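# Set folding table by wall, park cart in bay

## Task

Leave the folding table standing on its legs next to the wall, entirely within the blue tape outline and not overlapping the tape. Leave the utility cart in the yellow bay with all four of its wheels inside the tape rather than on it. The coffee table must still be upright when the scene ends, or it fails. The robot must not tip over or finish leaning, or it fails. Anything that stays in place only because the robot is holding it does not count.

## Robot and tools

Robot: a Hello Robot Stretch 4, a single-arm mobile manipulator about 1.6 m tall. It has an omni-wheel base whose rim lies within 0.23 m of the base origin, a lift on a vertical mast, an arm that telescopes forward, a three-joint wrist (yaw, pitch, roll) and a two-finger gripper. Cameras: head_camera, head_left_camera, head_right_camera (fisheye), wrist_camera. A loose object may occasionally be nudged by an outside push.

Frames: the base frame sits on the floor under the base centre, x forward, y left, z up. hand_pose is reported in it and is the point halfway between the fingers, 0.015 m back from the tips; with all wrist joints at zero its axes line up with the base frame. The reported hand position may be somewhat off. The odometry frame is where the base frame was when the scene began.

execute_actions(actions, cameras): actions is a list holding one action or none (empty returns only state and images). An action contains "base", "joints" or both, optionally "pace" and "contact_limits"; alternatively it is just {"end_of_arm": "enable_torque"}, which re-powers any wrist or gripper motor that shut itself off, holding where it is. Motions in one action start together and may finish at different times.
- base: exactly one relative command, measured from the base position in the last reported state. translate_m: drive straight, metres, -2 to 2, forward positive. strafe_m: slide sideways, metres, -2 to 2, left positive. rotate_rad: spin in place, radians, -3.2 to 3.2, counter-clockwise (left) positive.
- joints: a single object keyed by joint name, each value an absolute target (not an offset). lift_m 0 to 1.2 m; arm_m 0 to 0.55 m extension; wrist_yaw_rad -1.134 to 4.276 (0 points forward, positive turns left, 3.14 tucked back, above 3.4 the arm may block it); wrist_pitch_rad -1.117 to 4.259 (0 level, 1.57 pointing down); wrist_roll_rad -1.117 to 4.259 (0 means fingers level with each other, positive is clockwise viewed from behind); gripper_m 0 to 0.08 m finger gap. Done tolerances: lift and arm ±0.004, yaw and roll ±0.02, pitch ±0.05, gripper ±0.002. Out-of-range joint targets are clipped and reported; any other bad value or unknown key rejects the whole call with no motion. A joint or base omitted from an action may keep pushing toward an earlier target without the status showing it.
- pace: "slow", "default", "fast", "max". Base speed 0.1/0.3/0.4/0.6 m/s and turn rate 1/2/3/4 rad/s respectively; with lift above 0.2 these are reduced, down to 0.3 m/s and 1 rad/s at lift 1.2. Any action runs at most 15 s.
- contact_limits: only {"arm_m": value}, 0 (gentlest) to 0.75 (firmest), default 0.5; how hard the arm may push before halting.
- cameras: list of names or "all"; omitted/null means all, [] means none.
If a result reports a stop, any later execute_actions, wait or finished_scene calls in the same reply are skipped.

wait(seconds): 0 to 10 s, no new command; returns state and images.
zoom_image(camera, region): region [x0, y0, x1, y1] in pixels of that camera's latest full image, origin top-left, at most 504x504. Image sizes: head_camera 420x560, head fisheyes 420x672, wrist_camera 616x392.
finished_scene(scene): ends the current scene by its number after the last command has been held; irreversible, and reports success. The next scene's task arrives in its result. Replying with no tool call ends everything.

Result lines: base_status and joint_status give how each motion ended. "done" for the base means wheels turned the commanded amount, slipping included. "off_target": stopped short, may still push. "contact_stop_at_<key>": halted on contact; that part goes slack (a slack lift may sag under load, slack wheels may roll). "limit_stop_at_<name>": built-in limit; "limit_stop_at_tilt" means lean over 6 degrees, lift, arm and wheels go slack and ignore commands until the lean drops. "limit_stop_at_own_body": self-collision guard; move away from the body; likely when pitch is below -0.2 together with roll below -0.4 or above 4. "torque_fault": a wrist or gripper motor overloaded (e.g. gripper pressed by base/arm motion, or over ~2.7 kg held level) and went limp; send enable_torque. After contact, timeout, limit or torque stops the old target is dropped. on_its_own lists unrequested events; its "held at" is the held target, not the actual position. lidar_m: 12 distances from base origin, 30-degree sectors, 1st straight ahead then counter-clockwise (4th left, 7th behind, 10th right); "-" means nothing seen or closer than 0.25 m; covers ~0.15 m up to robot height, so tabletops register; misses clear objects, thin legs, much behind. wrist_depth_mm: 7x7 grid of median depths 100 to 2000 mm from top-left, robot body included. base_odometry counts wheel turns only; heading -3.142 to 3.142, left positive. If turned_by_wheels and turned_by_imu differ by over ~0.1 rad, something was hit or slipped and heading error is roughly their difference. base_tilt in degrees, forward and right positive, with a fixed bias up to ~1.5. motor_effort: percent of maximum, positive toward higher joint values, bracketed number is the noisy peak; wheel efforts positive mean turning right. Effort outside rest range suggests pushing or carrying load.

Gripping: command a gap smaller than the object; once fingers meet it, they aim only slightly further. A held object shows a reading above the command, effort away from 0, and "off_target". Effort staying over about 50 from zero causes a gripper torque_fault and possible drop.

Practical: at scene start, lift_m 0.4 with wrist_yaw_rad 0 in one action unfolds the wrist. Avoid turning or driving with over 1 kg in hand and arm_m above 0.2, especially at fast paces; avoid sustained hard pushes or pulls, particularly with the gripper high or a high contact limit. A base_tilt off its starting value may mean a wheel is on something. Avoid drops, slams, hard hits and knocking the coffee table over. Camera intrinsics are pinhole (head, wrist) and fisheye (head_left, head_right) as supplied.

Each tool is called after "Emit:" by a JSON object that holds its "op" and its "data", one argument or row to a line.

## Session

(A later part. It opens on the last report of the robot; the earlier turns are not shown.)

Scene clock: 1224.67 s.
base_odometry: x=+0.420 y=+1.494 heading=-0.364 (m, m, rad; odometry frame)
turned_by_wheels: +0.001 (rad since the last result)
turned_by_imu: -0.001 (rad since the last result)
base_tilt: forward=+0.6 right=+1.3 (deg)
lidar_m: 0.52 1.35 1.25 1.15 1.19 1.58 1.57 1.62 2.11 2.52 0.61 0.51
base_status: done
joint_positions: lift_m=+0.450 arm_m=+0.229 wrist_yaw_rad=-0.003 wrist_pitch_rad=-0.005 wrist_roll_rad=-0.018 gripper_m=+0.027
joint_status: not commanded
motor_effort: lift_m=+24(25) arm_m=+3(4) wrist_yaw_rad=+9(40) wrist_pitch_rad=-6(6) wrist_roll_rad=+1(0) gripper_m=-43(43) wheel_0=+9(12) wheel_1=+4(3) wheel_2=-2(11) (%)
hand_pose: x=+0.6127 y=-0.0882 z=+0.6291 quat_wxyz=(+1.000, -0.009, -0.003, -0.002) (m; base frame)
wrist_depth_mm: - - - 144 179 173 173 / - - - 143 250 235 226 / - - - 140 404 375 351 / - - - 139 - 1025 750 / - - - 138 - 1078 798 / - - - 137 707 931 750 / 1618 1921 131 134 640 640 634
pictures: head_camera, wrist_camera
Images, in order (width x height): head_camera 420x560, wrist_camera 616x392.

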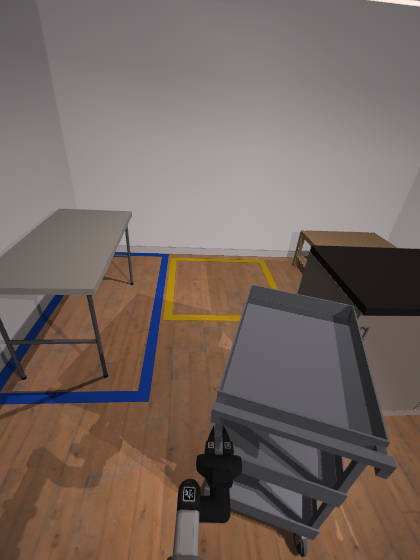

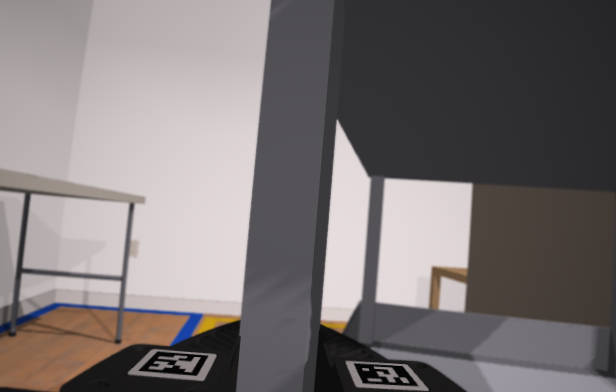

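Emit:
{"op": "execute_actions", "data": {
  "actions": [
    {"joints":{"gripper_m":0.04}}
  ],
  "cameras": []
}}

Emit:
{"op": "execute_actions", "data": {
  "actions": [
    {"base":{"strafe_m":0.04},"pace":"slow"}
  ],
  "cameras": []
}}

Emit:
{"op": "execute_actions", "data": {
  "actions": [
    {"joints":{"gripper_m":0.0245}}
  ],
  "cameras": []
}}

Emit:
{"op": "execute_actions", "data": {
  "actions": [
    {"base":{"translate_m":-0.25},"pace":"slow"}
  ],
  "cameras": []
}}

Emit:
{"op": "execute_actions", "data": {
  "actions": [
    {"base":{"translate_m":-0.25},"pace":"slow"}
  ],
  "cameras": ["head_camera","wrist_camera"]
}}

Scene clock: 1236.73 s.
base_odometry: x=+0.420 y=+1.493 heading=-0.365 (m, m, rad; odometry frame)
turned_by_wheels: -0.001 (rad since the last result)
turned_by_imu: -0.001 (rad since the last result)
base_tilt: forward=+0.7 right=+1.3 (deg)
lidar_m: 0.51 1.34 1.26 1.17 1.19 1.53 1.59 1.62 2.11 2.53 0.60 0.50
base_status: not commanded
joint_positions: lift_m=+0.450 arm_m=+0.229 wrist_yaw_rad=+0.000 wrist_pitch_rad=-0.005 wrist_roll_rad=-0.018 gripper_m=+0.040
joint_status: all done
motor_effort: lift_m=+24(25) arm_m=+4(3) wrist_yaw_rad=-1(9) wrist_pitch_rad=-8(7) wrist_roll_rad=+1(1) gripper_m=+2(39) wheel_0=+3(9) wheel_1=+2(4) wheel_2=-1(2) (%)
hand_pose: x=+0.6130 y=-0.0874 z=+0.6291 quat_wxyz=(+1.000, -0.009, -0.003, +0.000) (m; base frame)
wrist_depth_mm: - - - 143 179 173 173 / - - - 141 250 235 228 / - - - 140 407 375 355 / - - - 139 - 1042 732 / - - - 138 - 1078 788 / - - - 136 707 946 741 / 1661 124 134 134 133 634 640
pictures: none
No camera images: the call's "cameras" was empty. Leave "cameras" out to get every camera's image.

Scene clock: 1238.20 s.
base_odometry: x=+0.434 y=+1.530 heading=-0.366 (m, m, rad; odometry frame)
turned_by_wheels: -0.001 (rad since the last result)
turned_by_imu: -0.002 (rad since the last result)
base_tilt: forward=+0.7 right=+1.4 (deg)
lidar_m: 0.51 1.35 1.21 1.12 1.16 1.51 1.57 1.60 2.09 2.56 0.59 0.50
base_status: done
joint_positions: lift_m=+0.450 arm_m=+0.229 wrist_yaw_rad=-0.006 wrist_pitch_rad=-0.004 wrist_roll_rad=-0.018 gripper_m=+0.041
joint_status: not commanded
on_its_own: wrist_yaw_rad is at rest, and its effort (+16) is outside its rest range (-13 to +13)
motor_effort: lift_m=+24(25) arm_m=+3(3) wrist_yaw_rad=+16(27) wrist_pitch_rad=-12(10) wrist_roll_rad=+1(2) gripper_m=-5(6) wheel_0=-10(15) wheel_1=-2(4) wheel_2=-1(4) (%)
hand_pose: x=+0.6125 y=-0.0887 z=+0.6289 quat_wxyz=(+1.000, -0.009, -0.002, -0.003) (m; base frame)
wrist_depth_mm: - - - 143 179 174 173 / - - - 143 250 236 227 / - - - 141 410 375 353 / - - - 140 - 1098 788 / - - - 139 - 1138 831 / - - - 137 707 976 788 / 1618 124 137 135 132 634 627
pictures: none
No camera images: the call's "cameras" was empty. Leave "cameras" out to get every camera's image.

Scene clock: 1239.07 s.
base_odometry: x=+0.434 y=+1.531 heading=-0.366 (m, m, rad; odometry frame)
turned_by_wheels: +0.000 (rad since the last result)
turned_by_imu: +0.000 (rad since the last result)
base_tilt: forward=+0.7 right=+1.4 (deg)
lidar_m: 0.51 1.33 1.22 1.12 1.15 1.54 1.56 1.62 2.11 2.55 0.57 0.50
base_status: not commanded
joint_positions: lift_m=+0.450 arm_m=+0.229 wrist_yaw_rad=-0.005 wrist_pitch_rad=-0.004 wrist_roll_rad=-0.018 gripper_m=+0.029
joint_status: gripper_m off_target (ended at +0.029, target +0.025)
on_its_own: wrist_yaw_rad is at rest, and its effort (+14) is outside its rest range (-13 to +13)
motor_effort: lift_m=+25(25) arm_m=+3(3) wrist_yaw_rad=+14(24) wrist_pitch_rad=-8(11) wrist_roll_rad=+1(1) gripper_m=-33(37) wheel_0=-8(10) wheel_1=-2(2) wheel_2=-1(1) (%)
hand_pose: x=+0.6126 y=-0.0885 z=+0.6289 quat_wxyz=(+1.000, -0.009, -0.002, -0.003) (m; base frame)
wrist_depth_mm: - - - 144 179 174 173 / - - - 143 250 236 228 / - - - 141 410 375 353 / - - - 140 - 1078 778 / - - - 138 - 1138 831 / - - - 137 707 991 788 / 1661 1983 131 134 603 634 621
pictures: none
No camera images: the call's "cameras" was empty. Leave "cameras" out to get every camera's image.

Scene clock: 1242.83 s.
base_odometry: x=+0.201 y=+1.620 heading=-0.365 (m, m, rad; odometry frame)
turned_by_wheels: +0.001 (rad since the last result)
turned_by_imu: +0.002 (rad since the last result)
base_tilt: forward=+0.7 right=+1.3 (deg)
lidar_m: 0.52 1.57 1.19 1.09 1.11 1.43 1.33 1.36 1.75 2.57 1.81 0.55
base_status: done
joint_positions: lift_m=+0.450 arm_m=+0.230 wrist_yaw_rad=+0.005 wrist_pitch_rad=-0.004 wrist_roll_rad=-0.018 gripper_m=+0.025
joint_status: not commanded
on_its_own: wrist_yaw_rad is at rest, and its effort (-15) is outside its rest range (-13 to +13); gripper_m moved -0.004 to your old target +0.025
motor_effort: lift_m=+25(24) arm_m=+2(3) wrist_yaw_rad=-15(15) wrist_pitch_rad=-12(10) wrist_roll_rad=+0(1) gripper_m=-5(33) wheel_0=+2(8) wheel_1=+0(8) wheel_2=+6(10) (%)
hand_pose: x=+0.6137 y=-0.0864 z=+0.6289 quat_wxyz=(+1.000, -0.009, -0.002, +0.002) (m; base frame)
wrist_depth_mm: - - - 147 179 174 173 / - - - 146 250 236 228 / - - - 144 410 375 353 / - - - 143 - 759 866 / - - - 142 - 1229 878 / - - - 141 741 750 831 / 1576 1983 135 139 640 627 574
pictures: none
No camera images: the call's "cameras" was empty. Leave "cameras" out to get every camera's image.

Scene clock: 1246.60 s.
base_odometry: x=-0.033 y=+1.709 heading=-0.366 (m, m, rad; odometry frame)
turned_by_wheels: +0.000 (rad since the last result)
turned_by_imu: +0.000 (rad since the last result)
base_tilt: forward=+0.7 right=+1.3 (deg)
lidar_m: 0.77 1.69 1.16 1.06 1.10 1.16 1.08 1.11 1.39 2.55 2.22 0.81
base_status: done
joint_positions: lift_m=+0.450 arm_m=+0.230 wrist_yaw_rad=+0.000 wrist_pitch_rad=-0.004 wrist_roll_rad=-0.018 gripper_m=+0.025
joint_status: not commanded
motor_effort: lift_m=+24(24) arm_m=+2(2) wrist_yaw_rad=-3(15) wrist_pitch_rad=-8(11) wrist_roll_rad=+1(0) gripper_m=-2(4) wheel_0=-2(4) wheel_1=-2(2) wheel_2=+1(10) (%)
hand_pose: x=+0.6133 y=-0.0873 z=+0.6289 quat_wxyz=(+1.000, -0.009, -0.002, +0.000) (m; base frame)
wrist_depth_mm: - - - 351 347 - - / - - - 402 407 413 413 / - - - 402 413 407 413 / - - - 1008 - 1008 1138 / - - - - - 1160 1118 / - - - 842 1008 917 1098 / 1618 1863 133 377 640 627 544
pictures: head_camera, wrist_camera
Images, in order (width x height): head_camera 420x560, wrist_camera 616x392.

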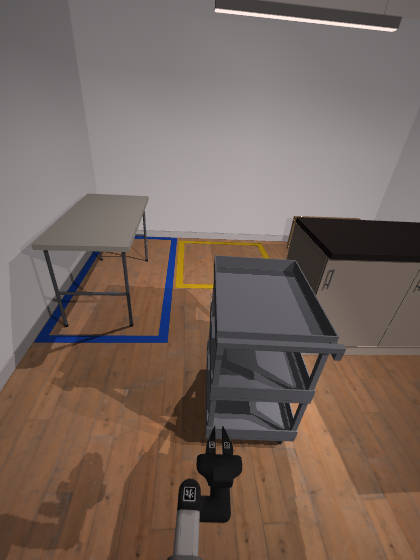

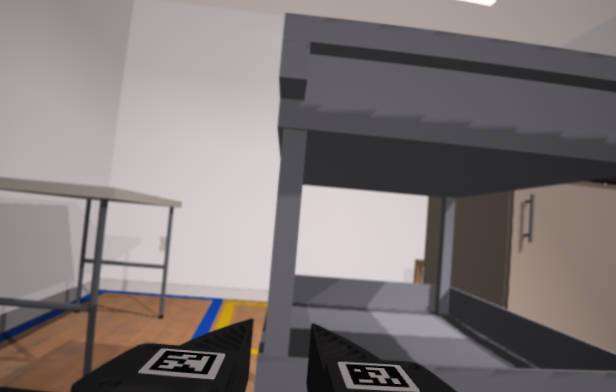

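Emit:
{"op": "execute_actions", "data": {
  "actions": [
    {"base":{"strafe_m":0.008},"joints":{"gripper_m":0.08},"pace":"slow"}
  ],
  "cameras": []
}}

Emit:
{"op": "execute_actions", "data": {
  "actions": [
    {"base":{"translate_m":0.235},"pace":"slow"}
  ],
  "cameras": ["wrist_camera"]
}}

Emit:
{"op": "execute_actions", "data": {
  "actions": [
    {"joints":{"gripper_m":0.035}}
  ],
  "cameras": []
}}

Emit:
{"op": "execute_actions", "data": {
  "actions": [
    {"base":{"strafe_m":-0.06},"pace":"slow"}
  ],
  "cameras": ["head_camera","wrist_camera"]
}}

Scene clock: 1254.50 s.
base_odometry: x=-0.030 y=+1.717 heading=-0.366 (m, m, rad; odometry frame)
turned_by_wheels: +0.000 (rad since the last result)
turned_by_imu: -0.001 (rad since the last result)
base_tilt: forward=+0.7 right=+1.3 (deg)
lidar_m: 0.77 1.69 1.16 1.06 1.10 1.18 1.07 1.10 1.40 2.57 2.19 0.81
base_status: done
joint_positions: lift_m=+0.450 arm_m=+0.230 wrist_yaw_rad=+0.000 wrist_pitch_rad=-0.004 wrist_roll_rad=-0.018 gripper_m=+0.080
joint_status: all done
motor_effort: lift_m=+24(25) arm_m=+2(2) wrist_yaw_rad=-2(2) wrist_pitch_rad=-9(13) wrist_roll_rad=+1(1) gripper_m=+2(4) wheel_0=-2(5) wheel_1=+1(4) wheel_2=+0(1) (%)
hand_pose: x=+0.6133 y=-0.0873 z=+0.6289 quat_wxyz=(+1.000, -0.009, -0.002, +0.000) (m; base frame)
wrist_depth_mm: - - - 357 347 - - / - - - 399 404 410 413 / - - - 439 410 410 413 / 1983 - - - - 1025 1118 / - - - - - 1160 1118 / - - - 854 1008 946 1118 / - 122 1708 384 146 647 559
pictures: none
No camera images: the call's "cameras" was empty. Leave "cameras" out to get every camera's image.

Scene clock: 1258.13 s.
base_odometry: x=+0.189 y=+1.633 heading=-0.365 (m, m, rad; odometry frame)
turned_by_wheels: +0.000 (rad since the last result)
turned_by_imu: -0.001 (rad since the last result)
base_tilt: forward=+0.7 right=+1.3 (deg)
lidar_m: 0.56 1.56 1.18 1.08 1.11 1.44 1.30 1.34 1.72 2.59 1.85 0.55
base_status: done
joint_positions: lift_m=+0.450 arm_m=+0.230 wrist_yaw_rad=+0.000 wrist_pitch_rad=-0.004 wrist_roll_rad=-0.018 gripper_m=+0.080
joint_status: not commanded
motor_effort: lift_m=+25(25) arm_m=+2(2) wrist_yaw_rad=-2(2) wrist_pitch_rad=-8(9) wrist_roll_rad=+0(0) gripper_m=+2(2) wheel_0=+2(5) wheel_1=+2(2) wheel_2=-1(6) (%)
hand_pose: x=+0.6133 y=-0.0873 z=+0.6289 quat_wxyz=(+1.000, -0.009, -0.002, +0.000) (m; base frame)
wrist_depth_mm: - - - 164 179 174 173 / - - - 163 250 235 227 / - - - 161 410 375 353 / - - - 159 - 1042 854 / - - - 158 - 1205 878 / - - - 156 768 778 842 / - 122 1661 156 146 654 569
pictures: wrist_camera
Images, in order (width x height): wrist_camera 616x392.

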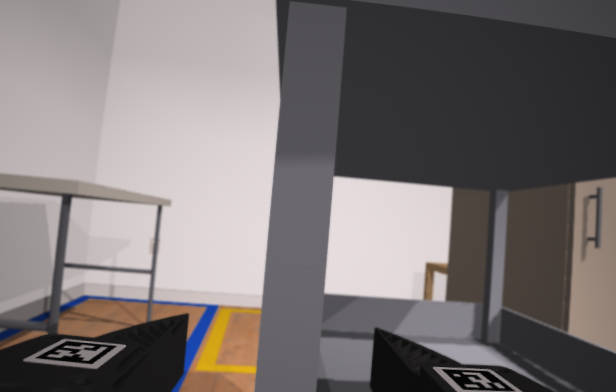

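Scene clock: 1259.23 s.
base_odometry: x=+0.189 y=+1.633 heading=-0.365 (m, m, rad; odometry frame)
turned_by_wheels: +0.000 (rad since the last result)
turned_by_imu: +0.000 (rad since the last result)
base_tilt: forward=+0.7 right=+1.3 (deg)
lidar_m: 0.55 1.58 1.17 1.08 1.11 1.43 1.33 1.34 1.75 2.59 1.84 0.56
base_status: not commanded
joint_positions: lift_m=+0.450 arm_m=+0.230 wrist_yaw_rad=+0.000 wrist_pitch_rad=-0.004 wrist_roll_rad=-0.018 gripper_m=+0.035
joint_status: all done
motor_effort: lift_m=+24(25) arm_m=+2(2) wrist_yaw_rad=-2(2) wrist_pitch_rad=-11(12) wrist_roll_rad=+0(1) gripper_m=-2(1) wheel_0=+2(2) wheel_1=+2(2) wheel_2=-2(1) (%)
hand_pose: x=+0.6133 y=-0.0873 z=+0.6289 quat_wxyz=(+1.000, -0.009, -0.002, +0.000) (m; base frame)
wrist_depth_mm: - - - 164 179 174 173 / - - - 163 250 236 227 / - - - 161 407 375 355 / - - - 160 - 1025 854 / - - - 158 - 1205 891 / - - - 156 768 778 866 / 1661 1808 141 154 133 640 580
pictures: none
No camera images: the call's "cameras" was empty. Leave "cameras" out to get every camera's image.

Scene clock: 1260.97 s.
base_odometry: x=+0.168 y=+1.577 heading=-0.365 (m, m, rad; odometry frame)
turned_by_wheels: +0.001 (rad since the last result)
turned_by_imu: +0.001 (rad since the last result)
base_tilt: forward=+0.7 right=+1.3 (deg)
lidar_m: 0.53 1.59 1.23 1.13 1.17 1.43 1.31 1.34 1.72 2.51 1.81 0.57
base_status: done
joint_positions: lift_m=+0.450 arm_m=+0.230 wrist_yaw_rad=+0.004 wrist_pitch_rad=-0.005 wrist_roll_rad=-0.018 gripper_m=+0.036
joint_status: not commanded
motor_effort: lift_m=+25(25) arm_m=+2(2) wrist_yaw_rad=-13(28) wrist_pitch_rad=-8(11) wrist_roll_rad=+1(1) gripper_m=-4(5) wheel_0=+6(16) wheel_1=+1(4) wheel_2=+2(3) (%)
hand_pose: x=+0.6136 y=-0.0865 z=+0.6290 quat_wxyz=(+1.000, -0.009, -0.002, +0.002) (m; base frame)
wrist_depth_mm: - - - 164 179 174 171 / - - - 163 250 236 228 / - - - 162 410 375 355 / - - - 160 - 960 854 / - - - - - 991 842 / - - - 750 778 778 842 / 1576 1863 144 156 133 640 554
pictures: head_camera, wrist_camera
Images, in order (width x height): head_camera 420x560, wrist_camera 616x392.

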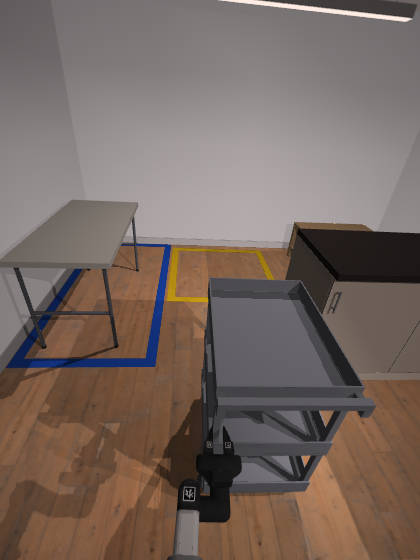

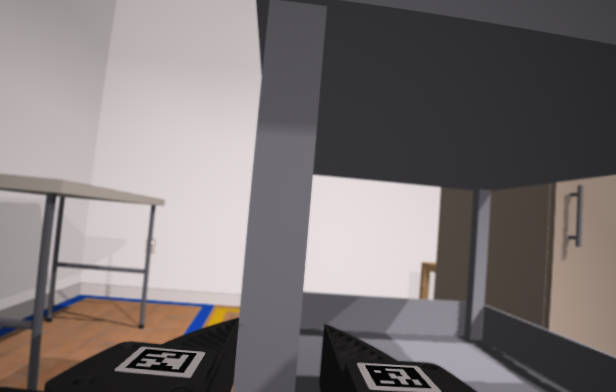

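Emit:
{"op": "execute_actions", "data": {
  "actions": [
    {"base":{"strafe_m":0.006},"joints":{"arm_m":0.248},"pace":"slow"}
  ],
  "cameras": []
}}

Emit:
{"op": "execute_actions", "data": {
  "actions": [
    {"joints":{"gripper_m":0.022}}
  ],
  "cameras": []
}}

Emit:
{"op": "execute_actions", "data": {
  "actions": [
    {"base":{"translate_m":0.12},"pace":"slow"}
  ],
  "cameras": ["head_camera","wrist_camera"]
}}

Scene clock: 1268.03 s.
base_odometry: x=+0.170 y=+1.582 heading=-0.365 (m, m, rad; odometry frame)
turned_by_wheels: +0.000 (rad since the last result)
turned_by_imu: -0.001 (rad since the last result)
base_tilt: forward=+0.7 right=+1.3 (deg)
lidar_m: 0.55 1.58 1.23 1.15 1.14 1.43 1.29 1.32 1.72 2.53 1.82 0.56
base_status: done
joint_positions: lift_m=+0.450 arm_m=+0.247 wrist_yaw_rad=+0.000 wrist_pitch_rad=-0.005 wrist_roll_rad=-0.018 gripper_m=+0.035
joint_status: all done
motor_effort: lift_m=+25(25) arm_m=+5(7) wrist_yaw_rad=-2(14) wrist_pitch_rad=-10(9) wrist_roll_rad=+1(0) gripper_m=-2(5) wheel_0=-3(5) wheel_1=+0(3) wheel_2=+1(0) (%)
hand_pose: x=+0.6308 y=-0.0873 z=+0.6290 quat_wxyz=(+1.000, -0.009, -0.002, +0.000) (m; base frame)
wrist_depth_mm: - - - 146 179 174 174 / - - - 144 250 236 227 / - - - 143 410 375 355 / - - - 142 - 946 842 / - - - 141 - 1042 831 / - - - 139 759 768 831 / 1576 1808 136 138 132 621 554
pictures: none
No camera images: the call's "cameras" was empty. Leave "cameras" out to get every camera's image.

Scene clock: 1268.83 s.
base_odometry: x=+0.170 y=+1.582 heading=-0.365 (m, m, rad; odometry frame)
turned_by_wheels: +0.000 (rad since the last result)
turned_by_imu: +0.000 (rad since the last result)
base_tilt: forward=+0.7 right=+1.3 (deg)
lidar_m: 0.54 1.62 1.24 1.15 1.15 1.42 1.32 1.34 1.70 2.52 1.83 0.55
base_status: not commanded
joint_positions: lift_m=+0.450 arm_m=+0.247 wrist_yaw_rad=+0.004 wrist_pitch_rad=-0.005 wrist_roll_rad=-0.018 gripper_m=+0.024
joint_status: gripper_m off_target (ended at +0.024, target +0.022)
motor_effort: lift_m=+24(25) arm_m=+4(5) wrist_yaw_rad=-12(13) wrist_pitch_rad=-9(8) wrist_roll_rad=+1(1) gripper_m=-20(20) wheel_0=+1(3) wheel_1=+0(0) wheel_2=+0(0) (%)
hand_pose: x=+0.6311 y=-0.0866 z=+0.6290 quat_wxyz=(+1.000, -0.009, -0.002, +0.002) (m; base frame)
wrist_depth_mm: - - - 146 179 174 173 / - - - 144 250 236 228 / - - - 143 410 373 355 / - - - 141 - 768 842 / - - - 141 - 1078 831 / - - - 139 759 768 820 / 1537 1863 135 137 621 621 559
pictures: none
No camera images: the call's "cameras" was empty. Leave "cameras" out to get every camera's image.

Scene clock: 1271.33 s.
base_odometry: x=+0.282 y=+1.540 heading=-0.365 (m, m, rad; odometry frame)
turned_by_wheels: +0.000 (rad since the last result)
turned_by_imu: -0.002 (rad since the last result)
base_tilt: forward=+0.7 right=+1.3 (deg)
lidar_m: 0.52 1.48 1.24 1.16 1.19 1.53 1.44 1.45 1.92 2.52 0.71 0.54
base_status: done
joint_positions: lift_m=+0.450 arm_m=+0.247 wrist_yaw_rad=-0.009 wrist_pitch_rad=-0.005 wrist_roll_rad=-0.018 gripper_m=+0.025
joint_status: not commanded
on_its_own: wrist_yaw_rad is at rest, and its effort (+25) is outside its rest range (-13 to +13)
motor_effort: lift_m=+24(25) arm_m=+5(5) wrist_yaw_rad=+25(26) wrist_pitch_rad=-7(10) wrist_roll_rad=+1(0) gripper_m=-24(24) wheel_0=+0(8) wheel_1=+1(2) wheel_2=-5(8) (%)
hand_pose: x=+0.6300 y=-0.0894 z=+0.6290 quat_wxyz=(+1.000, -0.009, -0.002, -0.005) (m; base frame)
wrist_depth_mm: - - - 144 179 174 173 / - - - 143 249 235 227 / - - - 141 410 375 353 / - - - 140 - 976 707 / - - - 139 - 1060 750 / - - - 138 723 878 707 / 1618 1863 135 135 634 627 597
pictures: head_camera, wrist_camera
Images, in order (width x height): head_camera 420x560, wrist_camera 616x392.

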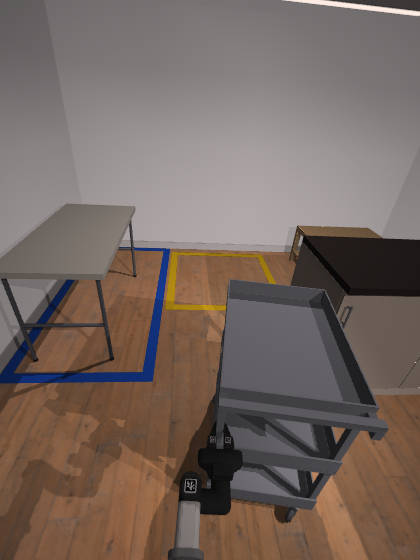

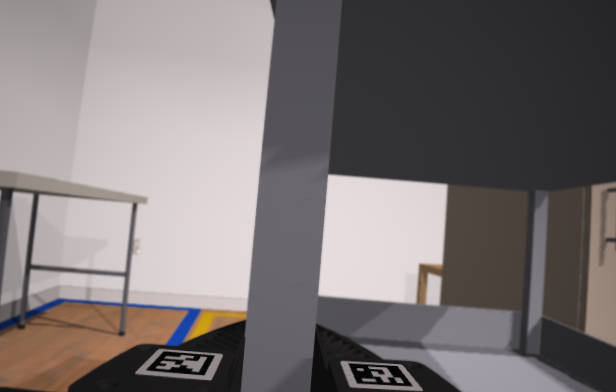

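Emit:
{"op": "execute_actions", "data": {
  "actions": [
    {"joints":{"gripper_m":0.035}}
  ],
  "cameras": []
}}

Emit:
{"op": "execute_actions", "data": {
  "actions": [
    {"base":{"strafe_m":-0.075},"pace":"slow"}
  ],
  "cameras": []
}}

Emit:
{"op": "execute_actions", "data": {
  "actions": [
    {"joints":{"gripper_m":0.08,"arm_m":0.0}}
  ],
  "cameras": []
}}

Emit:
{"op": "execute_actions", "data": {
  "actions": [
    {"base":{"strafe_m":-0.19},"joints":{"lift_m":0.72,"wrist_roll_rad":1.57}}
  ]
}}

Scene clock: 1281.90 s.
base_odometry: x=+0.282 y=+1.540 heading=-0.365 (m, m, rad; odometry frame)
turned_by_wheels: +0.000 (rad since the last result)
turned_by_imu: +0.000 (rad since the last result)
base_tilt: forward=+0.7 right=+1.3 (deg)
lidar_m: 0.53 1.47 1.25 1.14 1.18 1.55 1.43 1.48 1.92 2.52 0.71 0.55
base_status: not commanded
joint_positions: lift_m=+0.450 arm_m=+0.247 wrist_yaw_rad=-0.002 wrist_pitch_rad=-0.005 wrist_roll_rad=-0.018 gripper_m=+0.035
joint_status: all done
motor_effort: lift_m=+25(25) arm_m=+5(5) wrist_yaw_rad=+5(25) wrist_pitch_rad=-10(7) wrist_roll_rad=+1(0) gripper_m=+1(27) wheel_0=+0(0) wheel_1=+1(1) wheel_2=-3(5) (%)
hand_pose: x=+0.6306 y=-0.0879 z=+0.6290 quat_wxyz=(+1.000, -0.009, -0.002, -0.001) (m; base frame)
wrist_depth_mm: - - - 143 179 174 173 / - - - 141 251 236 228 / - - - 140 410 377 353 / - - - 139 - 976 699 / - - - 138 - 1098 732 / - - - 136 723 904 707 / 1661 1808 135 134 370 647 615
pictures: none
No camera images: the call's "cameras" was empty. Leave "cameras" out to get every camera's image.

Scene clock: 1283.80 s.
base_odometry: x=+0.256 y=+1.470 heading=-0.364 (m, m, rad; odometry frame)
turned_by_wheels: +0.001 (rad since the last result)
turned_by_imu: +0.001 (rad since the last result)
base_tilt: forward=+0.7 right=+1.4 (deg)
lidar_m: 0.51 1.51 1.33 1.23 1.27 1.55 1.42 1.46 1.87 2.44 1.68 0.54
base_status: done
joint_positions: lift_m=+0.450 arm_m=+0.247 wrist_yaw_rad=+0.004 wrist_pitch_rad=-0.005 wrist_roll_rad=-0.018 gripper_m=+0.036
joint_status: not commanded
motor_effort: lift_m=+25(25) arm_m=+4(5) wrist_yaw_rad=-12(20) wrist_pitch_rad=-8(8) wrist_roll_rad=+1(1) gripper_m=-4(4) wheel_0=+6(11) wheel_1=+1(2) wheel_2=+3(3) (%)
hand_pose: x=+0.6312 y=-0.0866 z=+0.6290 quat_wxyz=(+1.000, -0.009, -0.002, +0.002) (m; base frame)
wrist_depth_mm: - - - 143 179 174 174 / - - - 141 250 236 227 / - - - 140 407 377 353 / - - - 139 - 878 707 / - - - 137 - 976 715 / - - - 732 732 732 691 / 1661 1808 134 135 133 640 580
pictures: none
No camera images: the call's "cameras" was empty. Leave "cameras" out to get every camera's image.

Scene clock: 1285.67 s.
base_odometry: x=+0.256 y=+1.470 heading=-0.364 (m, m, rad; odometry frame)
turned_by_wheels: +0.000 (rad since the last result)
turned_by_imu: -0.001 (rad since the last result)
base_tilt: forward=+0.6 right=+1.3 (deg)
lidar_m: 0.53 1.51 1.34 1.20 1.26 1.55 1.42 1.47 1.89 2.45 1.66 0.56
base_status: not commanded
joint_positions: lift_m=+0.450 arm_m=+0.001 wrist_yaw_rad=+0.000 wrist_pitch_rad=-0.005 wrist_roll_rad=-0.018 gripper_m=+0.080
joint_status: all done
motor_effort: lift_m=+25(25) arm_m=-5(7) wrist_yaw_rad=+0(12) wrist_pitch_rad=-10(7) wrist_roll_rad=+1(1) gripper_m=+2(2) wheel_0=+4(6) wheel_1=+0(0) wheel_2=+3(4) (%)
hand_pose: x=+0.3847 y=-0.0874 z=+0.6289 quat_wxyz=(+1.000, -0.009, -0.002, +0.000) (m; base frame)
wrist_depth_mm: - - - 334 336 334 - / - - - 389 389 392 392 / - - - 392 402 392 392 / - - - 976 1430 946 976 / - - - - - 976 976 / - - - 854 976 946 960 / - 122 1708 375 146 654 574
pictures: none
No camera images: the call's "cameras" was empty. Leave "cameras" out to get every camera's image.

Scene clock: 1287.83 s.
base_odometry: x=+0.188 y=+1.292 heading=-0.364 (m, m, rad; odometry frame)
turned_by_wheels: +0.000 (rad since the last result)
turned_by_imu: +0.000 (rad since the last result)
base_tilt: forward=+0.7 right=+1.3 (deg)
lidar_m: 0.52 1.60 1.54 1.41 1.47 1.56 1.41 1.45 1.90 2.24 1.70 0.54
base_status: done
joint_positions: lift_m=+0.720 arm_m=+0.001 wrist_yaw_rad=+0.000 wrist_pitch_rad=-0.005 wrist_roll_rad=+1.570 gripper_m=+0.080
joint_status: all done
motor_effort: lift_m=+25(29) arm_m=-4(4) wrist_yaw_rad=-1(1) wrist_pitch_rad=-10(9) wrist_roll_rad=+2(5) gripper_m=+2(2) wheel_0=+0(7) wheel_1=+0(9) wheel_2=+1(4) (%)
hand_pose: x=+0.3847 y=-0.0874 z=+0.8989 quat_wxyz=(+0.708, +0.707, -0.002, +0.002) (m; base frame)
wrist_depth_mm: - - - 991 342 1025 1042 / - - - 946 384 413 410 / - - - 1008 379 831 591 / - - - 991 377 820 597 / - - - 991 377 820 574 / - - - 976 377 798 569 / - 122 - 597 146 691 559
pictures: head_camera, head_left_camera, head_right_camera, wrist_camera
Images, in order (width x height): head_camera 420x560, head_left_camera 420x672, head_right_camera 420x672, wrist_camera 616x392.

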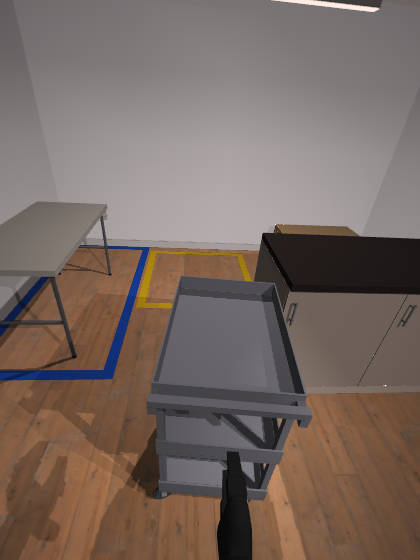

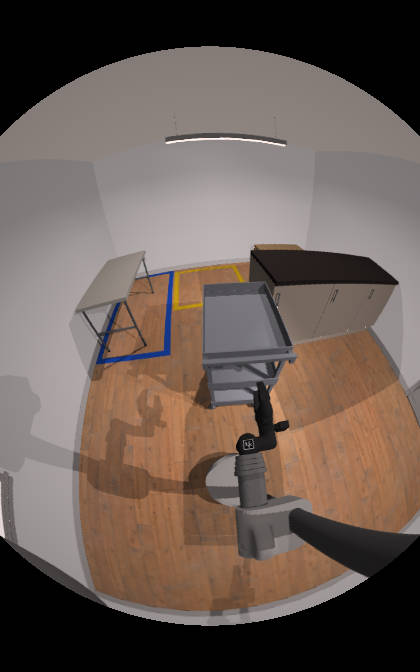

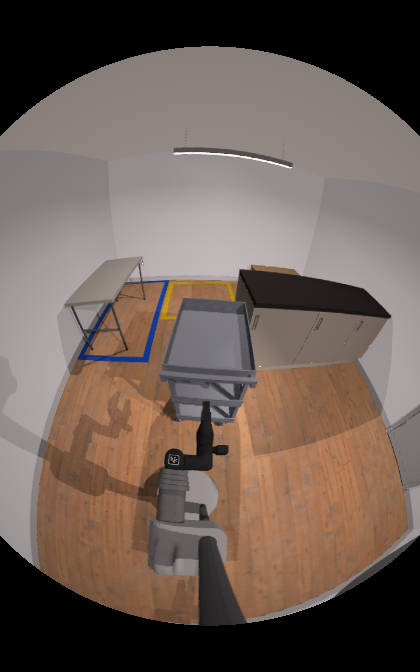

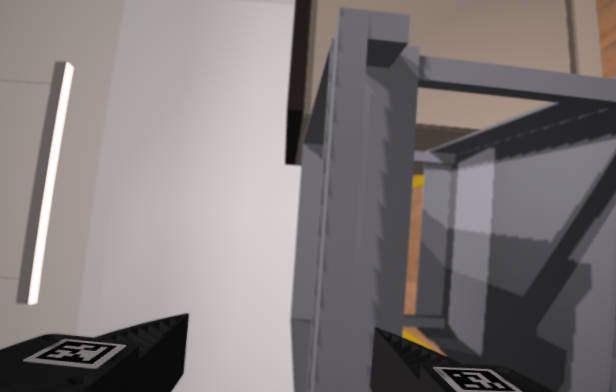

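Emit:
{"op": "execute_actions", "data": {
  "actions": [
    {"joints":{"lift_m":0.635,"arm_m":0.15},"pace":"slow"}
  ],
  "cameras": ["wrist_camera","head_camera"]
}}

Scene clock: 1299.50 s.
base_odometry: x=+0.188 y=+1.292 heading=-0.364 (m, m, rad; odometry frame)
turned_by_wheels: +0.000 (rad since the last result)
turned_by_imu: -0.001 (rad since the last result)
base_tilt: forward=+0.7 right=+1.3 (deg)
lidar_m: 0.53 1.62 1.52 1.42 1.45 1.55 1.40 1.45 1.90 2.25 1.70 0.55
base_status: not commanded
joint_positions: lift_m=+0.635 arm_m=+0.149 wrist_yaw_rad=-0.001 wrist_pitch_rad=-0.005 wrist_roll_rad=+1.570 gripper_m=+0.080
joint_status: all done
motor_effort: lift_m=+17(24) arm_m=+6(8) wrist_yaw_rad=+3(2) wrist_pitch_rad=-7(9) wrist_roll_rad=+2(2) gripper_m=+2(1) wheel_0=+0(0) wheel_1=+0(0) wheel_2=+0(1) (%)
hand_pose: x=+0.5325 y=-0.0877 z=+0.8147 quat_wxyz=(+0.708, +0.707, -0.002, +0.001) (m; base frame)
wrist_depth_mm: - - 166 229 831 854 854 / - - 166 229 820 831 455 / - - 165 228 904 647 477 / - - 164 227 - 661 469 / - - 168 227 - 647 462 / - - 178 225 854 634 452 / - 122 221 224 146 549 449
pictures: head_camera, wrist_camera
Images, in order (width x height): head_camera 420x560, wrist_camera 616x392.

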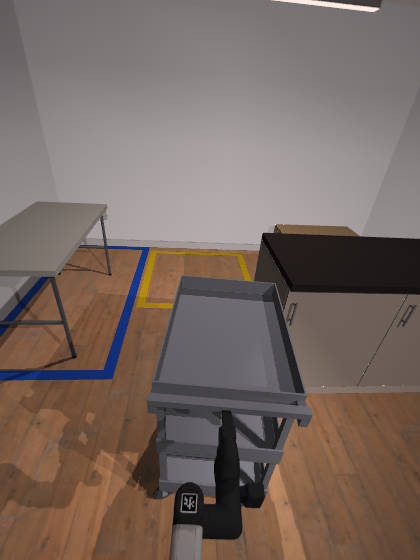

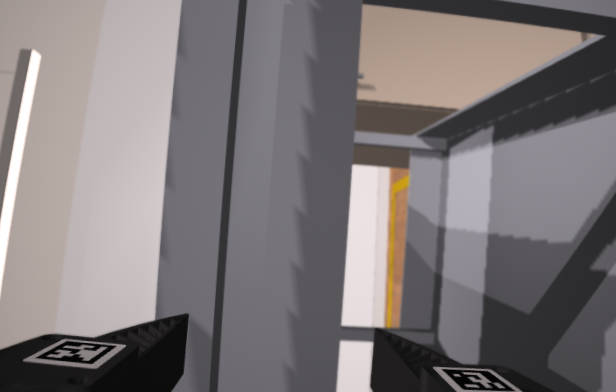

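Emit:
{"op": "execute_actions", "data": {
  "actions": [
    {"joints":{"lift_m":0.675}, "pace":"slow"}
  ],
  "cameras": []
}}

Emit:
{"op": "execute_actions", "data": {
  "actions": [
    {"joints":{"arm_m":0.172},"pace":"slow"}
  ],
  "cameras": ["wrist_camera"]
}}

Emit:
{"op": "execute_actions", "data": {
  "actions": [
    {"joints":{"gripper_m":0.02}}
  ],
  "cameras": ["wrist_camera"]
}}

Scene clock: 1308.80 s.
base_odometry: x=+0.188 y=+1.292 heading=-0.364 (m, m, rad; odometry frame)
turned_by_wheels: +0.000 (rad since the last result)
turned_by_imu: -0.001 (rad since the last result)
base_tilt: forward=+0.7 right=+1.3 (deg)
lidar_m: 0.53 1.61 1.52 1.42 1.45 1.56 1.40 1.42 1.89 2.25 1.68 0.55
base_status: not commanded
joint_positions: lift_m=+0.675 arm_m=+0.149 wrist_yaw_rad=+0.000 wrist_pitch_rad=-0.004 wrist_roll_rad=+1.570 gripper_m=+0.080
joint_status: all done
motor_effort: lift_m=+26(29) arm_m=+5(5) wrist_yaw_rad=+1(3) wrist_pitch_rad=-10(16) wrist_roll_rad=+2(2) gripper_m=+2(1) wheel_0=+0(0) wheel_1=+0(0) wheel_2=+0(1) (%)
hand_pose: x=+0.5327 y=-0.0875 z=+0.8538 quat_wxyz=(+0.708, +0.707, -0.002, +0.001) (m; base frame)
wrist_depth_mm: - - - 168 231 842 866 / - - - 167 231 831 512 / - - - 166 230 715 535 / - - - 166 229 741 525 / - - - 165 228 723 521 / - - - 224 227 699 508 / - 122 - 224 146 615 496
pictures: none
No camera images: the call's "cameras" was empty. Leave "cameras" out to get every camera's image.

Scene clock: 1310.03 s.
base_odometry: x=+0.188 y=+1.292 heading=-0.364 (m, m, rad; odometry frame)
turned_by_wheels: +0.000 (rad since the last result)
turned_by_imu: +0.000 (rad since the last result)
base_tilt: forward=+0.7 right=+1.3 (deg)
lidar_m: 0.53 1.63 1.54 1.43 1.43 1.55 1.42 1.43 1.90 2.24 1.68 0.56
base_status: not commanded
joint_positions: lift_m=+0.675 arm_m=+0.171 wrist_yaw_rad=+0.000 wrist_pitch_rad=-0.004 wrist_roll_rad=+1.570 gripper_m=+0.080
joint_status: all done
motor_effort: lift_m=+26(26) arm_m=+5(3) wrist_yaw_rad=+0(1) wrist_pitch_rad=-10(10) wrist_roll_rad=+2(1) gripper_m=+2(2) wheel_0=+0(0) wheel_1=+0(0) wheel_2=+1(1) (%)
hand_pose: x=+0.5547 y=-0.0875 z=+0.8538 quat_wxyz=(+0.708, +0.707, -0.002, +0.001) (m; base frame)
wrist_depth_mm: - - - 145 209 831 842 / - - - 144 208 809 508 / - - - 144 207 723 535 / - - - 143 206 741 525 / - - - 143 206 732 512 / - - - 142 205 699 504 / - 122 - 202 146 609 496
pictures: wrist_camera
Images, in order (width x height): wrist_camera 616x392.

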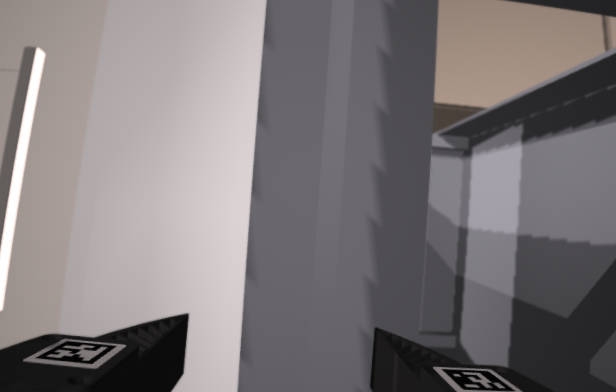

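Scene clock: 1311.37 s.
base_odometry: x=+0.188 y=+1.292 heading=-0.364 (m, m, rad; odometry frame)
turned_by_wheels: +0.000 (rad since the last result)
turned_by_imu: +0.000 (rad since the last result)
base_tilt: forward=+0.7 right=+1.3 (deg)
lidar_m: 0.53 1.62 1.54 1.42 1.45 1.53 1.40 1.44 1.86 2.26 1.70 0.55
base_status: not commanded
joint_positions: lift_m=+0.675 arm_m=+0.171 wrist_yaw_rad=+0.000 wrist_pitch_rad=-0.008 wrist_roll_rad=+1.570 gripper_m=+0.023
joint_status: gripper_m off_target (ended at +0.023, target +0.020)
motor_effort: lift_m=+25(26) arm_m=+5(5) wrist_yaw_rad=+1(0) wrist_pitch_rad=-2(11) wrist_roll_rad=+2(2) gripper_m=-29(31) wheel_0=+0(0) wheel_1=+0(0) wheel_2=+0(1) (%)
hand_pose: x=+0.5547 y=-0.0875 z=+0.8547 quat_wxyz=(+0.707, +0.707, -0.003, +0.003) (m; base frame)
wrist_depth_mm: - - - 145 208 831 831 / - - - 144 208 809 521 / - - - 144 207 732 535 / - - - 144 207 759 530 / - - - 143 205 732 521 / - - - 142 205 723 512 / - - 135 141 204 661 504
pictures: wrist_camera
Images, in order (width x height): wrist_camera 616x392.

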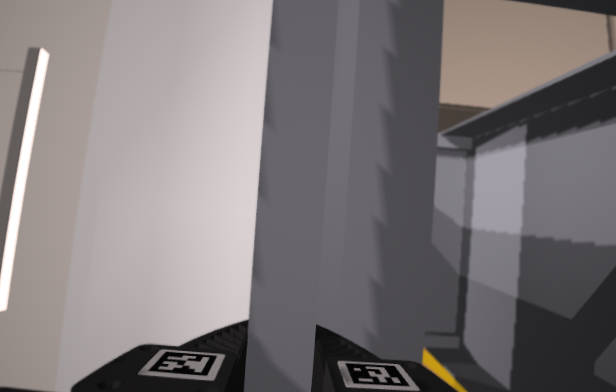

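Emit:
{"op": "execute_actions", "data": {
  "actions": [
    {"base":{"translate_m":0.15},"pace":"slow"}
  ],
  "cameras": ["head_camera","head_right_camera"]
}}

Scene clock: 1319.43 s.
base_odometry: x=+0.328 y=+1.239 heading=-0.364 (m, m, rad; odometry frame)
turned_by_wheels: +0.000 (rad since the last result)
turned_by_imu: -0.002 (rad since the last result)
base_tilt: forward=+0.7 right=+1.4 (deg)
lidar_m: 0.54 1.45 1.54 1.44 1.47 1.71 1.56 1.59 2.08 2.23 1.43 0.56
base_status: done
joint_positions: lift_m=+0.675 arm_m=+0.171 wrist_yaw_rad=-0.004 wrist_pitch_rad=-0.009 wrist_roll_rad=+1.569 gripper_m=+0.023
joint_status: not commanded
motor_effort: lift_m=+24(25) arm_m=+5(5) wrist_yaw_rad=+11(27) wrist_pitch_rad=+3(3) wrist_roll_rad=+5(5) gripper_m=-29(29) wheel_0=+2(6) wheel_1=+1(7) wheel_2=-5(13) (%)
hand_pose: x=+0.5544 y=-0.0883 z=+0.8549 quat_wxyz=(+0.708, +0.706, -0.004, +0.002) (m; base frame)
wrist_depth_mm: - - - 138 200 661 668 / - - - 139 201 647 508 / - - - 139 202 759 539 / - - - 140 202 759 530 / - - - 140 204 741 525 / - - - 140 204 715 512 / - - 135 140 204 668 504
pictures: head_camera, head_right_camera
Images, in order (width x height): head_camera 420x560, head_right_camera 420x672.

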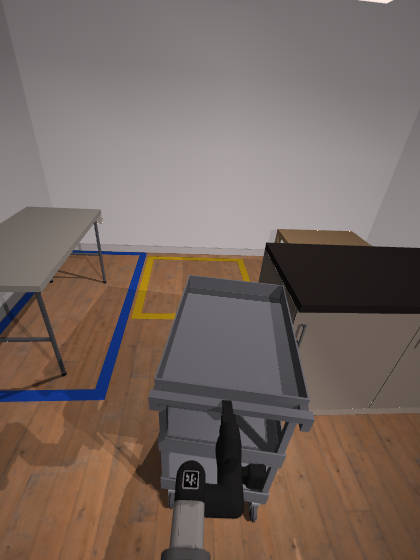

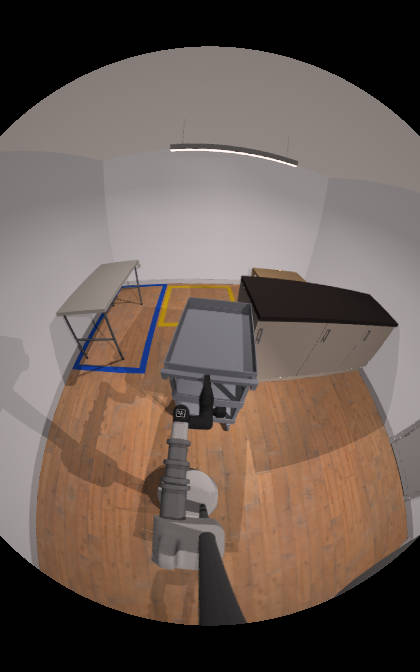

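Emit:
{"op": "execute_actions", "data": {
  "actions": [
    {"base":{"strafe_m":-0.07},"joints":{"wrist_yaw_rad":0.08},"pace":"slow"}
  ],
  "cameras": []
}}

Emit:
{"op": "execute_actions", "data": {
  "actions": [
    {"base":{"strafe_m":-0.07},"joints":{"wrist_yaw_rad":0.16},"pace":"slow"}
  ],
  "cameras": ["head_camera"]
}}

Scene clock: 1330.23 s.
base_odometry: x=+0.303 y=+1.173 heading=-0.363 (m, m, rad; odometry frame)
turned_by_wheels: +0.001 (rad since the last result)
turned_by_imu: +0.001 (rad since the last result)
base_tilt: forward=+0.7 right=+1.3 (deg)
lidar_m: 0.52 0.58 1.61 1.50 1.54 1.70 1.54 1.60 2.08 2.18 1.46 0.55
base_status: done
joint_positions: lift_m=+0.675 arm_m=+0.171 wrist_yaw_rad=+0.089 wrist_pitch_rad=-0.008 wrist_roll_rad=+1.568 gripper_m=+0.023
joint_status: all done
on_its_own: wrist_yaw_rad is at rest, and its effort (-26) is outside its rest range (-13 to +13)
motor_effort: lift_m=+24(24) arm_m=+3(5) wrist_yaw_rad=-26(37) wrist_pitch_rad=-4(2) wrist_roll_rad=+6(5) gripper_m=-28(28) wheel_0=+8(11) wheel_1=+0(8) wheel_2=+3(9) (%)
hand_pose: x=+0.5618 y=-0.0682 z=+0.8547 quat_wxyz=(+0.707, +0.706, +0.029, +0.034) (m; base frame)
wrist_depth_mm: - - - 135 196 603 609 / - - - 136 198 603 517 / - - - 137 200 768 539 / - - - 138 200 732 535 / - - - 139 202 741 525 / - - - 140 204 715 517 / - - 135 140 204 661 504
pictures: none
No camera images: the call's "cameras" was empty. Leave "cameras" out to get every camera's image.

Scene clock: 1332.07 s.
base_odometry: x=+0.278 y=+1.108 heading=-0.363 (m, m, rad; odometry frame)
turned_by_wheels: +0.001 (rad since the last result)
turned_by_imu: +0.001 (rad since the last result)
base_tilt: forward=+0.7 right=+1.3 (deg)
lidar_m: 0.53 0.56 1.67 1.56 1.60 1.70 1.53 1.58 2.06 2.09 1.43 0.58
base_status: done
joint_positions: lift_m=+0.675 arm_m=+0.171 wrist_yaw_rad=+0.168 wrist_pitch_rad=-0.007 wrist_roll_rad=+1.568 gripper_m=+0.023
joint_status: all done
on_its_own: wrist_yaw_rad is at rest, and its effort (-24) is outside its rest range (-13 to +13)
motor_effort: lift_m=+24(24) arm_m=+3(4) wrist_yaw_rad=-24(25) wrist_pitch_rad=-2(1) wrist_roll_rad=+4(6) gripper_m=-29(29) wheel_0=+5(12) wheel_1=+1(3) wheel_2=+3(2) (%)
hand_pose: x=+0.5666 y=-0.0507 z=+0.8546 quat_wxyz=(+0.705, +0.704, +0.057, +0.062) (m; base frame)
wrist_depth_mm: - - - 135 197 574 585 / - - - 136 198 585 517 / - - - 137 200 759 539 / - - - 138 201 750 535 / - - - 139 202 723 521 / - - - 140 204 715 512 / - - 135 140 204 654 504
pictures: head_camera
Images, in order (width x height): head_camera 420x560.

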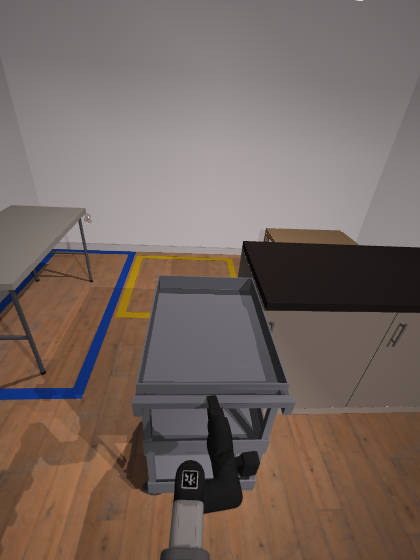

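Emit:
{"op": "execute_actions", "data": {
  "actions": [
    {"base":{"strafe_m":-0.1},"joints":{"wrist_yaw_rad":0.28},"pace":"slow"}
  ],
  "cameras": []
}}

Emit:
{"op": "execute_actions", "data": {
  "actions": [
    {"base":{"translate_m":0.08},"pace":"slow"}
  ],
  "cameras": []
}}

Emit:
{"op": "execute_actions", "data": {
  "actions": [
    {"base":{"strafe_m":0.025},"pace":"slow"}
  ],
  "cameras": []
}}

Emit:
{"op": "execute_actions", "data": {
  "actions": [
    {"base":{"translate_m":0.08},"pace":"slow"}
  ],
  "cameras": ["head_camera","head_right_camera"]
}}

Scene clock: 1344.03 s.
base_odometry: x=+0.243 y=+1.015 heading=-0.361 (m, m, rad; odometry frame)
turned_by_wheels: +0.001 (rad since the last result)
turned_by_imu: +0.002 (rad since the last result)
base_tilt: forward=+0.7 right=+1.3 (deg)
lidar_m: 0.52 0.50 1.72 1.67 1.72 1.67 1.54 1.57 2.06 2.00 1.45 0.60
base_status: done
joint_positions: lift_m=+0.675 arm_m=+0.171 wrist_yaw_rad=+0.291 wrist_pitch_rad=-0.007 wrist_roll_rad=+1.568 gripper_m=+0.023
joint_status: all done
on_its_own: wrist_yaw_rad is at rest, and its effort (-31) is outside its rest range (-13 to +13)
motor_effort: lift_m=+24(24) arm_m=+3(3) wrist_yaw_rad=-31(37) wrist_pitch_rad=-3(4) wrist_roll_rad=+6(6) gripper_m=-29(29) wheel_0=+10(11) wheel_1=+2(5) wheel_2=+4(6) (%)
hand_pose: x=+0.5712 y=-0.0228 z=+0.8546 quat_wxyz=(+0.700, +0.699, +0.100, +0.105) (m; base frame)
wrist_depth_mm: - - - 139 202 539 544 / - - - 139 202 554 500 / - - - 139 202 750 544 / - - - 140 203 741 535 / - - - 140 203 732 521 / - - - 141 204 715 512 / - - 135 140 204 668 504
pictures: none
No camera images: the call's "cameras" was empty. Leave "cameras" out to get every camera's image.

Scene clock: 1346.10 s.
base_odometry: x=+0.318 y=+0.987 heading=-0.362 (m, m, rad; odometry frame)
turned_by_wheels: +0.000 (rad since the last result)
turned_by_imu: -0.001 (rad since the last result)
base_tilt: forward=+0.6 right=+1.3 (deg)
lidar_m: 0.49 0.50 1.65 1.69 1.73 1.76 1.61 1.66 2.14 2.00 1.36 0.61
base_status: done
joint_positions: lift_m=+0.675 arm_m=+0.171 wrist_yaw_rad=+0.278 wrist_pitch_rad=-0.008 wrist_roll_rad=+1.568 gripper_m=+0.023
joint_status: not commanded
motor_effort: lift_m=+24(24) arm_m=+3(3) wrist_yaw_rad=+5(32) wrist_pitch_rad=+1(0) wrist_roll_rad=+5(6) gripper_m=-29(28) wheel_0=+0(11) wheel_1=+0(0) wheel_2=-6(8) (%)
hand_pose: x=+0.5709 y=-0.0257 z=+0.8547 quat_wxyz=(+0.701, +0.700, +0.095, +0.101) (m; base frame)
wrist_depth_mm: - - - 156 223 466 469 / - - - 153 219 480 477 / - - - 150 215 715 517 / - - - 148 212 750 525 / - - - 146 208 732 525 / - - - 144 205 715 512 / - - 135 140 202 707 504
pictures: none
No camera images: the call's "cameras" was empty. Leave "cameras" out to get every camera's image.

Scene clock: 1347.30 s.
base_odometry: x=+0.326 y=+1.010 heading=-0.363 (m, m, rad; odometry frame)
turned_by_wheels: -0.001 (rad since the last result)
turned_by_imu: -0.001 (rad since the last result)
base_tilt: forward=+0.7 right=+1.4 (deg)
lidar_m: 0.50 0.51 1.67 1.65 1.70 1.78 1.62 1.66 2.15 2.04 1.33 0.59
base_status: done
joint_positions: lift_m=+0.675 arm_m=+0.171 wrist_yaw_rad=+0.272 wrist_pitch_rad=-0.009 wrist_roll_rad=+1.568 gripper_m=+0.023
joint_status: not commanded
on_its_own: wrist_yaw_rad is at rest, and its effort (+22) is outside its rest range (-13 to +13)
motor_effort: lift_m=+24(24) arm_m=+3(3) wrist_yaw_rad=+22(22) wrist_pitch_rad=+3(2) wrist_roll_rad=+5(5) gripper_m=-29(29) wheel_0=-8(12) wheel_1=+0(6) wheel_2=-5(8) (%)
hand_pose: x=+0.5707 y=-0.0271 z=+0.8549 quat_wxyz=(+0.701, +0.700, +0.093, +0.099) (m; base frame)
wrist_depth_mm: - - - 153 220 469 477 / - - - 151 216 492 480 / - - - 149 214 750 525 / - - - 147 211 741 530 / - - - 145 207 732 525 / - - - 143 205 715 512 / - - 135 140 202 699 504
pictures: none
No camera images: the call's "cameras" was empty. Leave "cameras" out to get every camera's image.

Scene clock: 1349.37 s.
base_odometry: x=+0.401 y=+0.981 heading=-0.362 (m, m, rad; odometry frame)
turned_by_wheels: +0.001 (rad since the last result)
turned_by_imu: +0.000 (rad since the last result)
base_tilt: forward=+0.7 right=+1.3 (deg)
lidar_m: 0.50 0.49 1.54 1.67 1.69 1.86 1.71 1.75 2.15 2.01 1.21 0.62
base_status: done
joint_positions: lift_m=+0.675 arm_m=+0.171 wrist_yaw_rad=+0.284 wrist_pitch_rad=-0.008 wrist_roll_rad=+1.568 gripper_m=+0.023
joint_status: not commanded
motor_effort: lift_m=+24(24) arm_m=+3(3) wrist_yaw_rad=-12(22) wrist_pitch_rad=+1(3) wrist_roll_rad=+5(6) gripper_m=-29(29) wheel_0=+4(5) wheel_1=+3(0) wheel_2=-1(10) (%)
hand_pose: x=+0.5710 y=-0.0244 z=+0.8547 quat_wxyz=(+0.701, +0.699, +0.097, +0.103) (m; base frame)
wrist_depth_mm: - - - 164 233 265 260 / - - - 159 227 525 439 / - - - 155 221 1537 512 / - - - 151 215 741 530 / - - - 148 211 723 521 / - - - 145 206 715 512 / - - 135 140 202 699 500
pictures: head_camera, head_right_camera
Images, in order (width x height): head_camera 420x560, head_right_camera 420x672.

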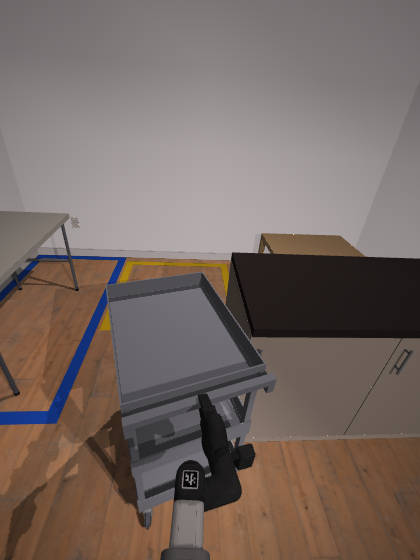

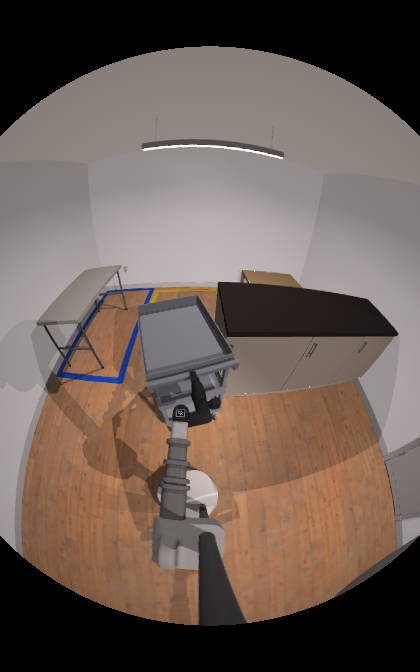

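Emit:
{"op": "execute_actions", "data": {
  "actions": [
    {"base":{"strafe_m":0.12},"joints":{"wrist_yaw_rad":0.18},"pace":"slow"}
  ],
  "cameras": []
}}

Emit:
{"op": "execute_actions", "data": {
  "actions": [
    {"base":{"strafe_m":0.12},"joints":{"wrist_yaw_rad":0.07},"pace":"slow"}
  ],
  "cameras": ["head_camera","wrist_camera"]
}}

Scene clock: 1360.03 s.
base_odometry: x=+0.444 y=+1.093 heading=-0.363 (m, m, rad; odometry frame)
turned_by_wheels: -0.001 (rad since the last result)
turned_by_imu: -0.003 (rad since the last result)
base_tilt: forward=+0.7 right=+1.3 (deg)
lidar_m: 0.50 0.50 1.52 1.55 1.58 1.89 1.70 1.74 2.27 2.14 1.23 0.59
base_status: done
joint_positions: lift_m=+0.675 arm_m=+0.172 wrist_yaw_rad=+0.174 wrist_pitch_rad=-0.009 wrist_roll_rad=+1.568 gripper_m=+0.023
joint_status: all done
on_its_own: wrist_yaw_rad is at rest, and its effort (+16) is outside its rest range (-13 to +13)
motor_effort: lift_m=+24(24) arm_m=+2(3) wrist_yaw_rad=+16(52) wrist_pitch_rad=+3(4) wrist_roll_rad=+6(6) gripper_m=-28(29) wheel_0=-7(12) wheel_1=+0(3) wheel_2=-2(8) (%)
hand_pose: x=+0.5671 y=-0.0493 z=+0.8549 quat_wxyz=(+0.705, +0.704, +0.058, +0.065) (m; base frame)
wrist_depth_mm: - - - 168 237 263 259 / - - - 162 230 683 609 / - - - 157 224 1576 512 / - - - 154 217 741 530 / - - - 150 212 723 521 / - - - 146 207 715 517 / - - 135 140 202 699 504
pictures: none
No camera images: the call's "cameras" was empty. Leave "cameras" out to get every camera's image.

Scene clock: 1362.37 s.
base_odometry: x=+0.486 y=+1.205 heading=-0.364 (m, m, rad; odometry frame)
turned_by_wheels: -0.001 (rad since the last result)
turned_by_imu: -0.002 (rad since the last result)
base_tilt: forward=+0.7 right=+1.3 (deg)
lidar_m: 0.49 1.33 1.50 1.42 1.46 1.85 1.72 1.76 2.28 2.26 1.21 0.55
base_status: done
joint_positions: lift_m=+0.675 arm_m=+0.172 wrist_yaw_rad=+0.066 wrist_pitch_rad=-0.009 wrist_roll_rad=+1.568 gripper_m=+0.023
joint_status: all done
motor_effort: lift_m=+24(24) arm_m=+1(2) wrist_yaw_rad=+12(45) wrist_pitch_rad=+4(3) wrist_roll_rad=+6(6) gripper_m=-29(29) wheel_0=-6(9) wheel_1=+0(4) wheel_2=-1(9) (%)
hand_pose: x=+0.5607 y=-0.0733 z=+0.8549 quat_wxyz=(+0.708, +0.706, +0.020, +0.026) (m; base frame)
wrist_depth_mm: - - - 169 238 264 260 / - - - 163 231 788 707 / - - - 158 225 1464 508 / - - - 154 219 741 530 / - - - 150 213 732 525 / - - - 146 206 707 512 / - - 135 141 202 699 504
pictures: head_camera, wrist_camera
Images, in order (width x height): head_camera 420x560, wrist_camera 616x392.

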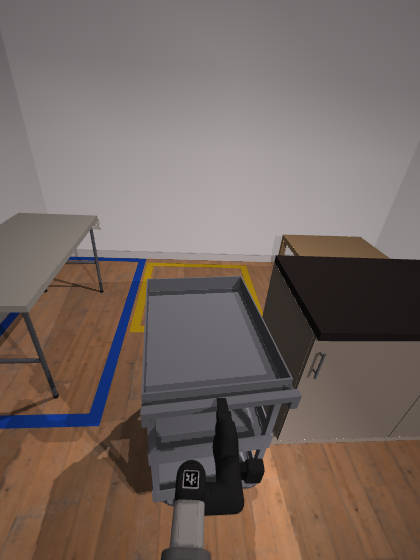

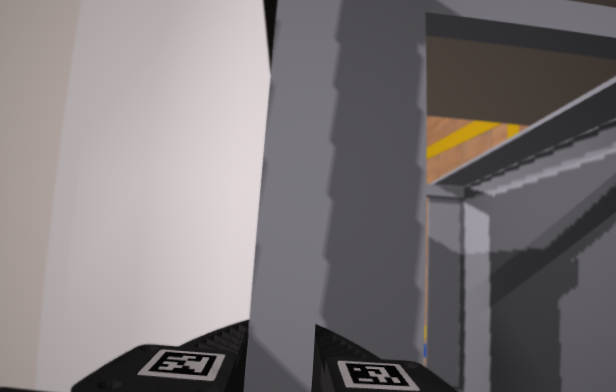

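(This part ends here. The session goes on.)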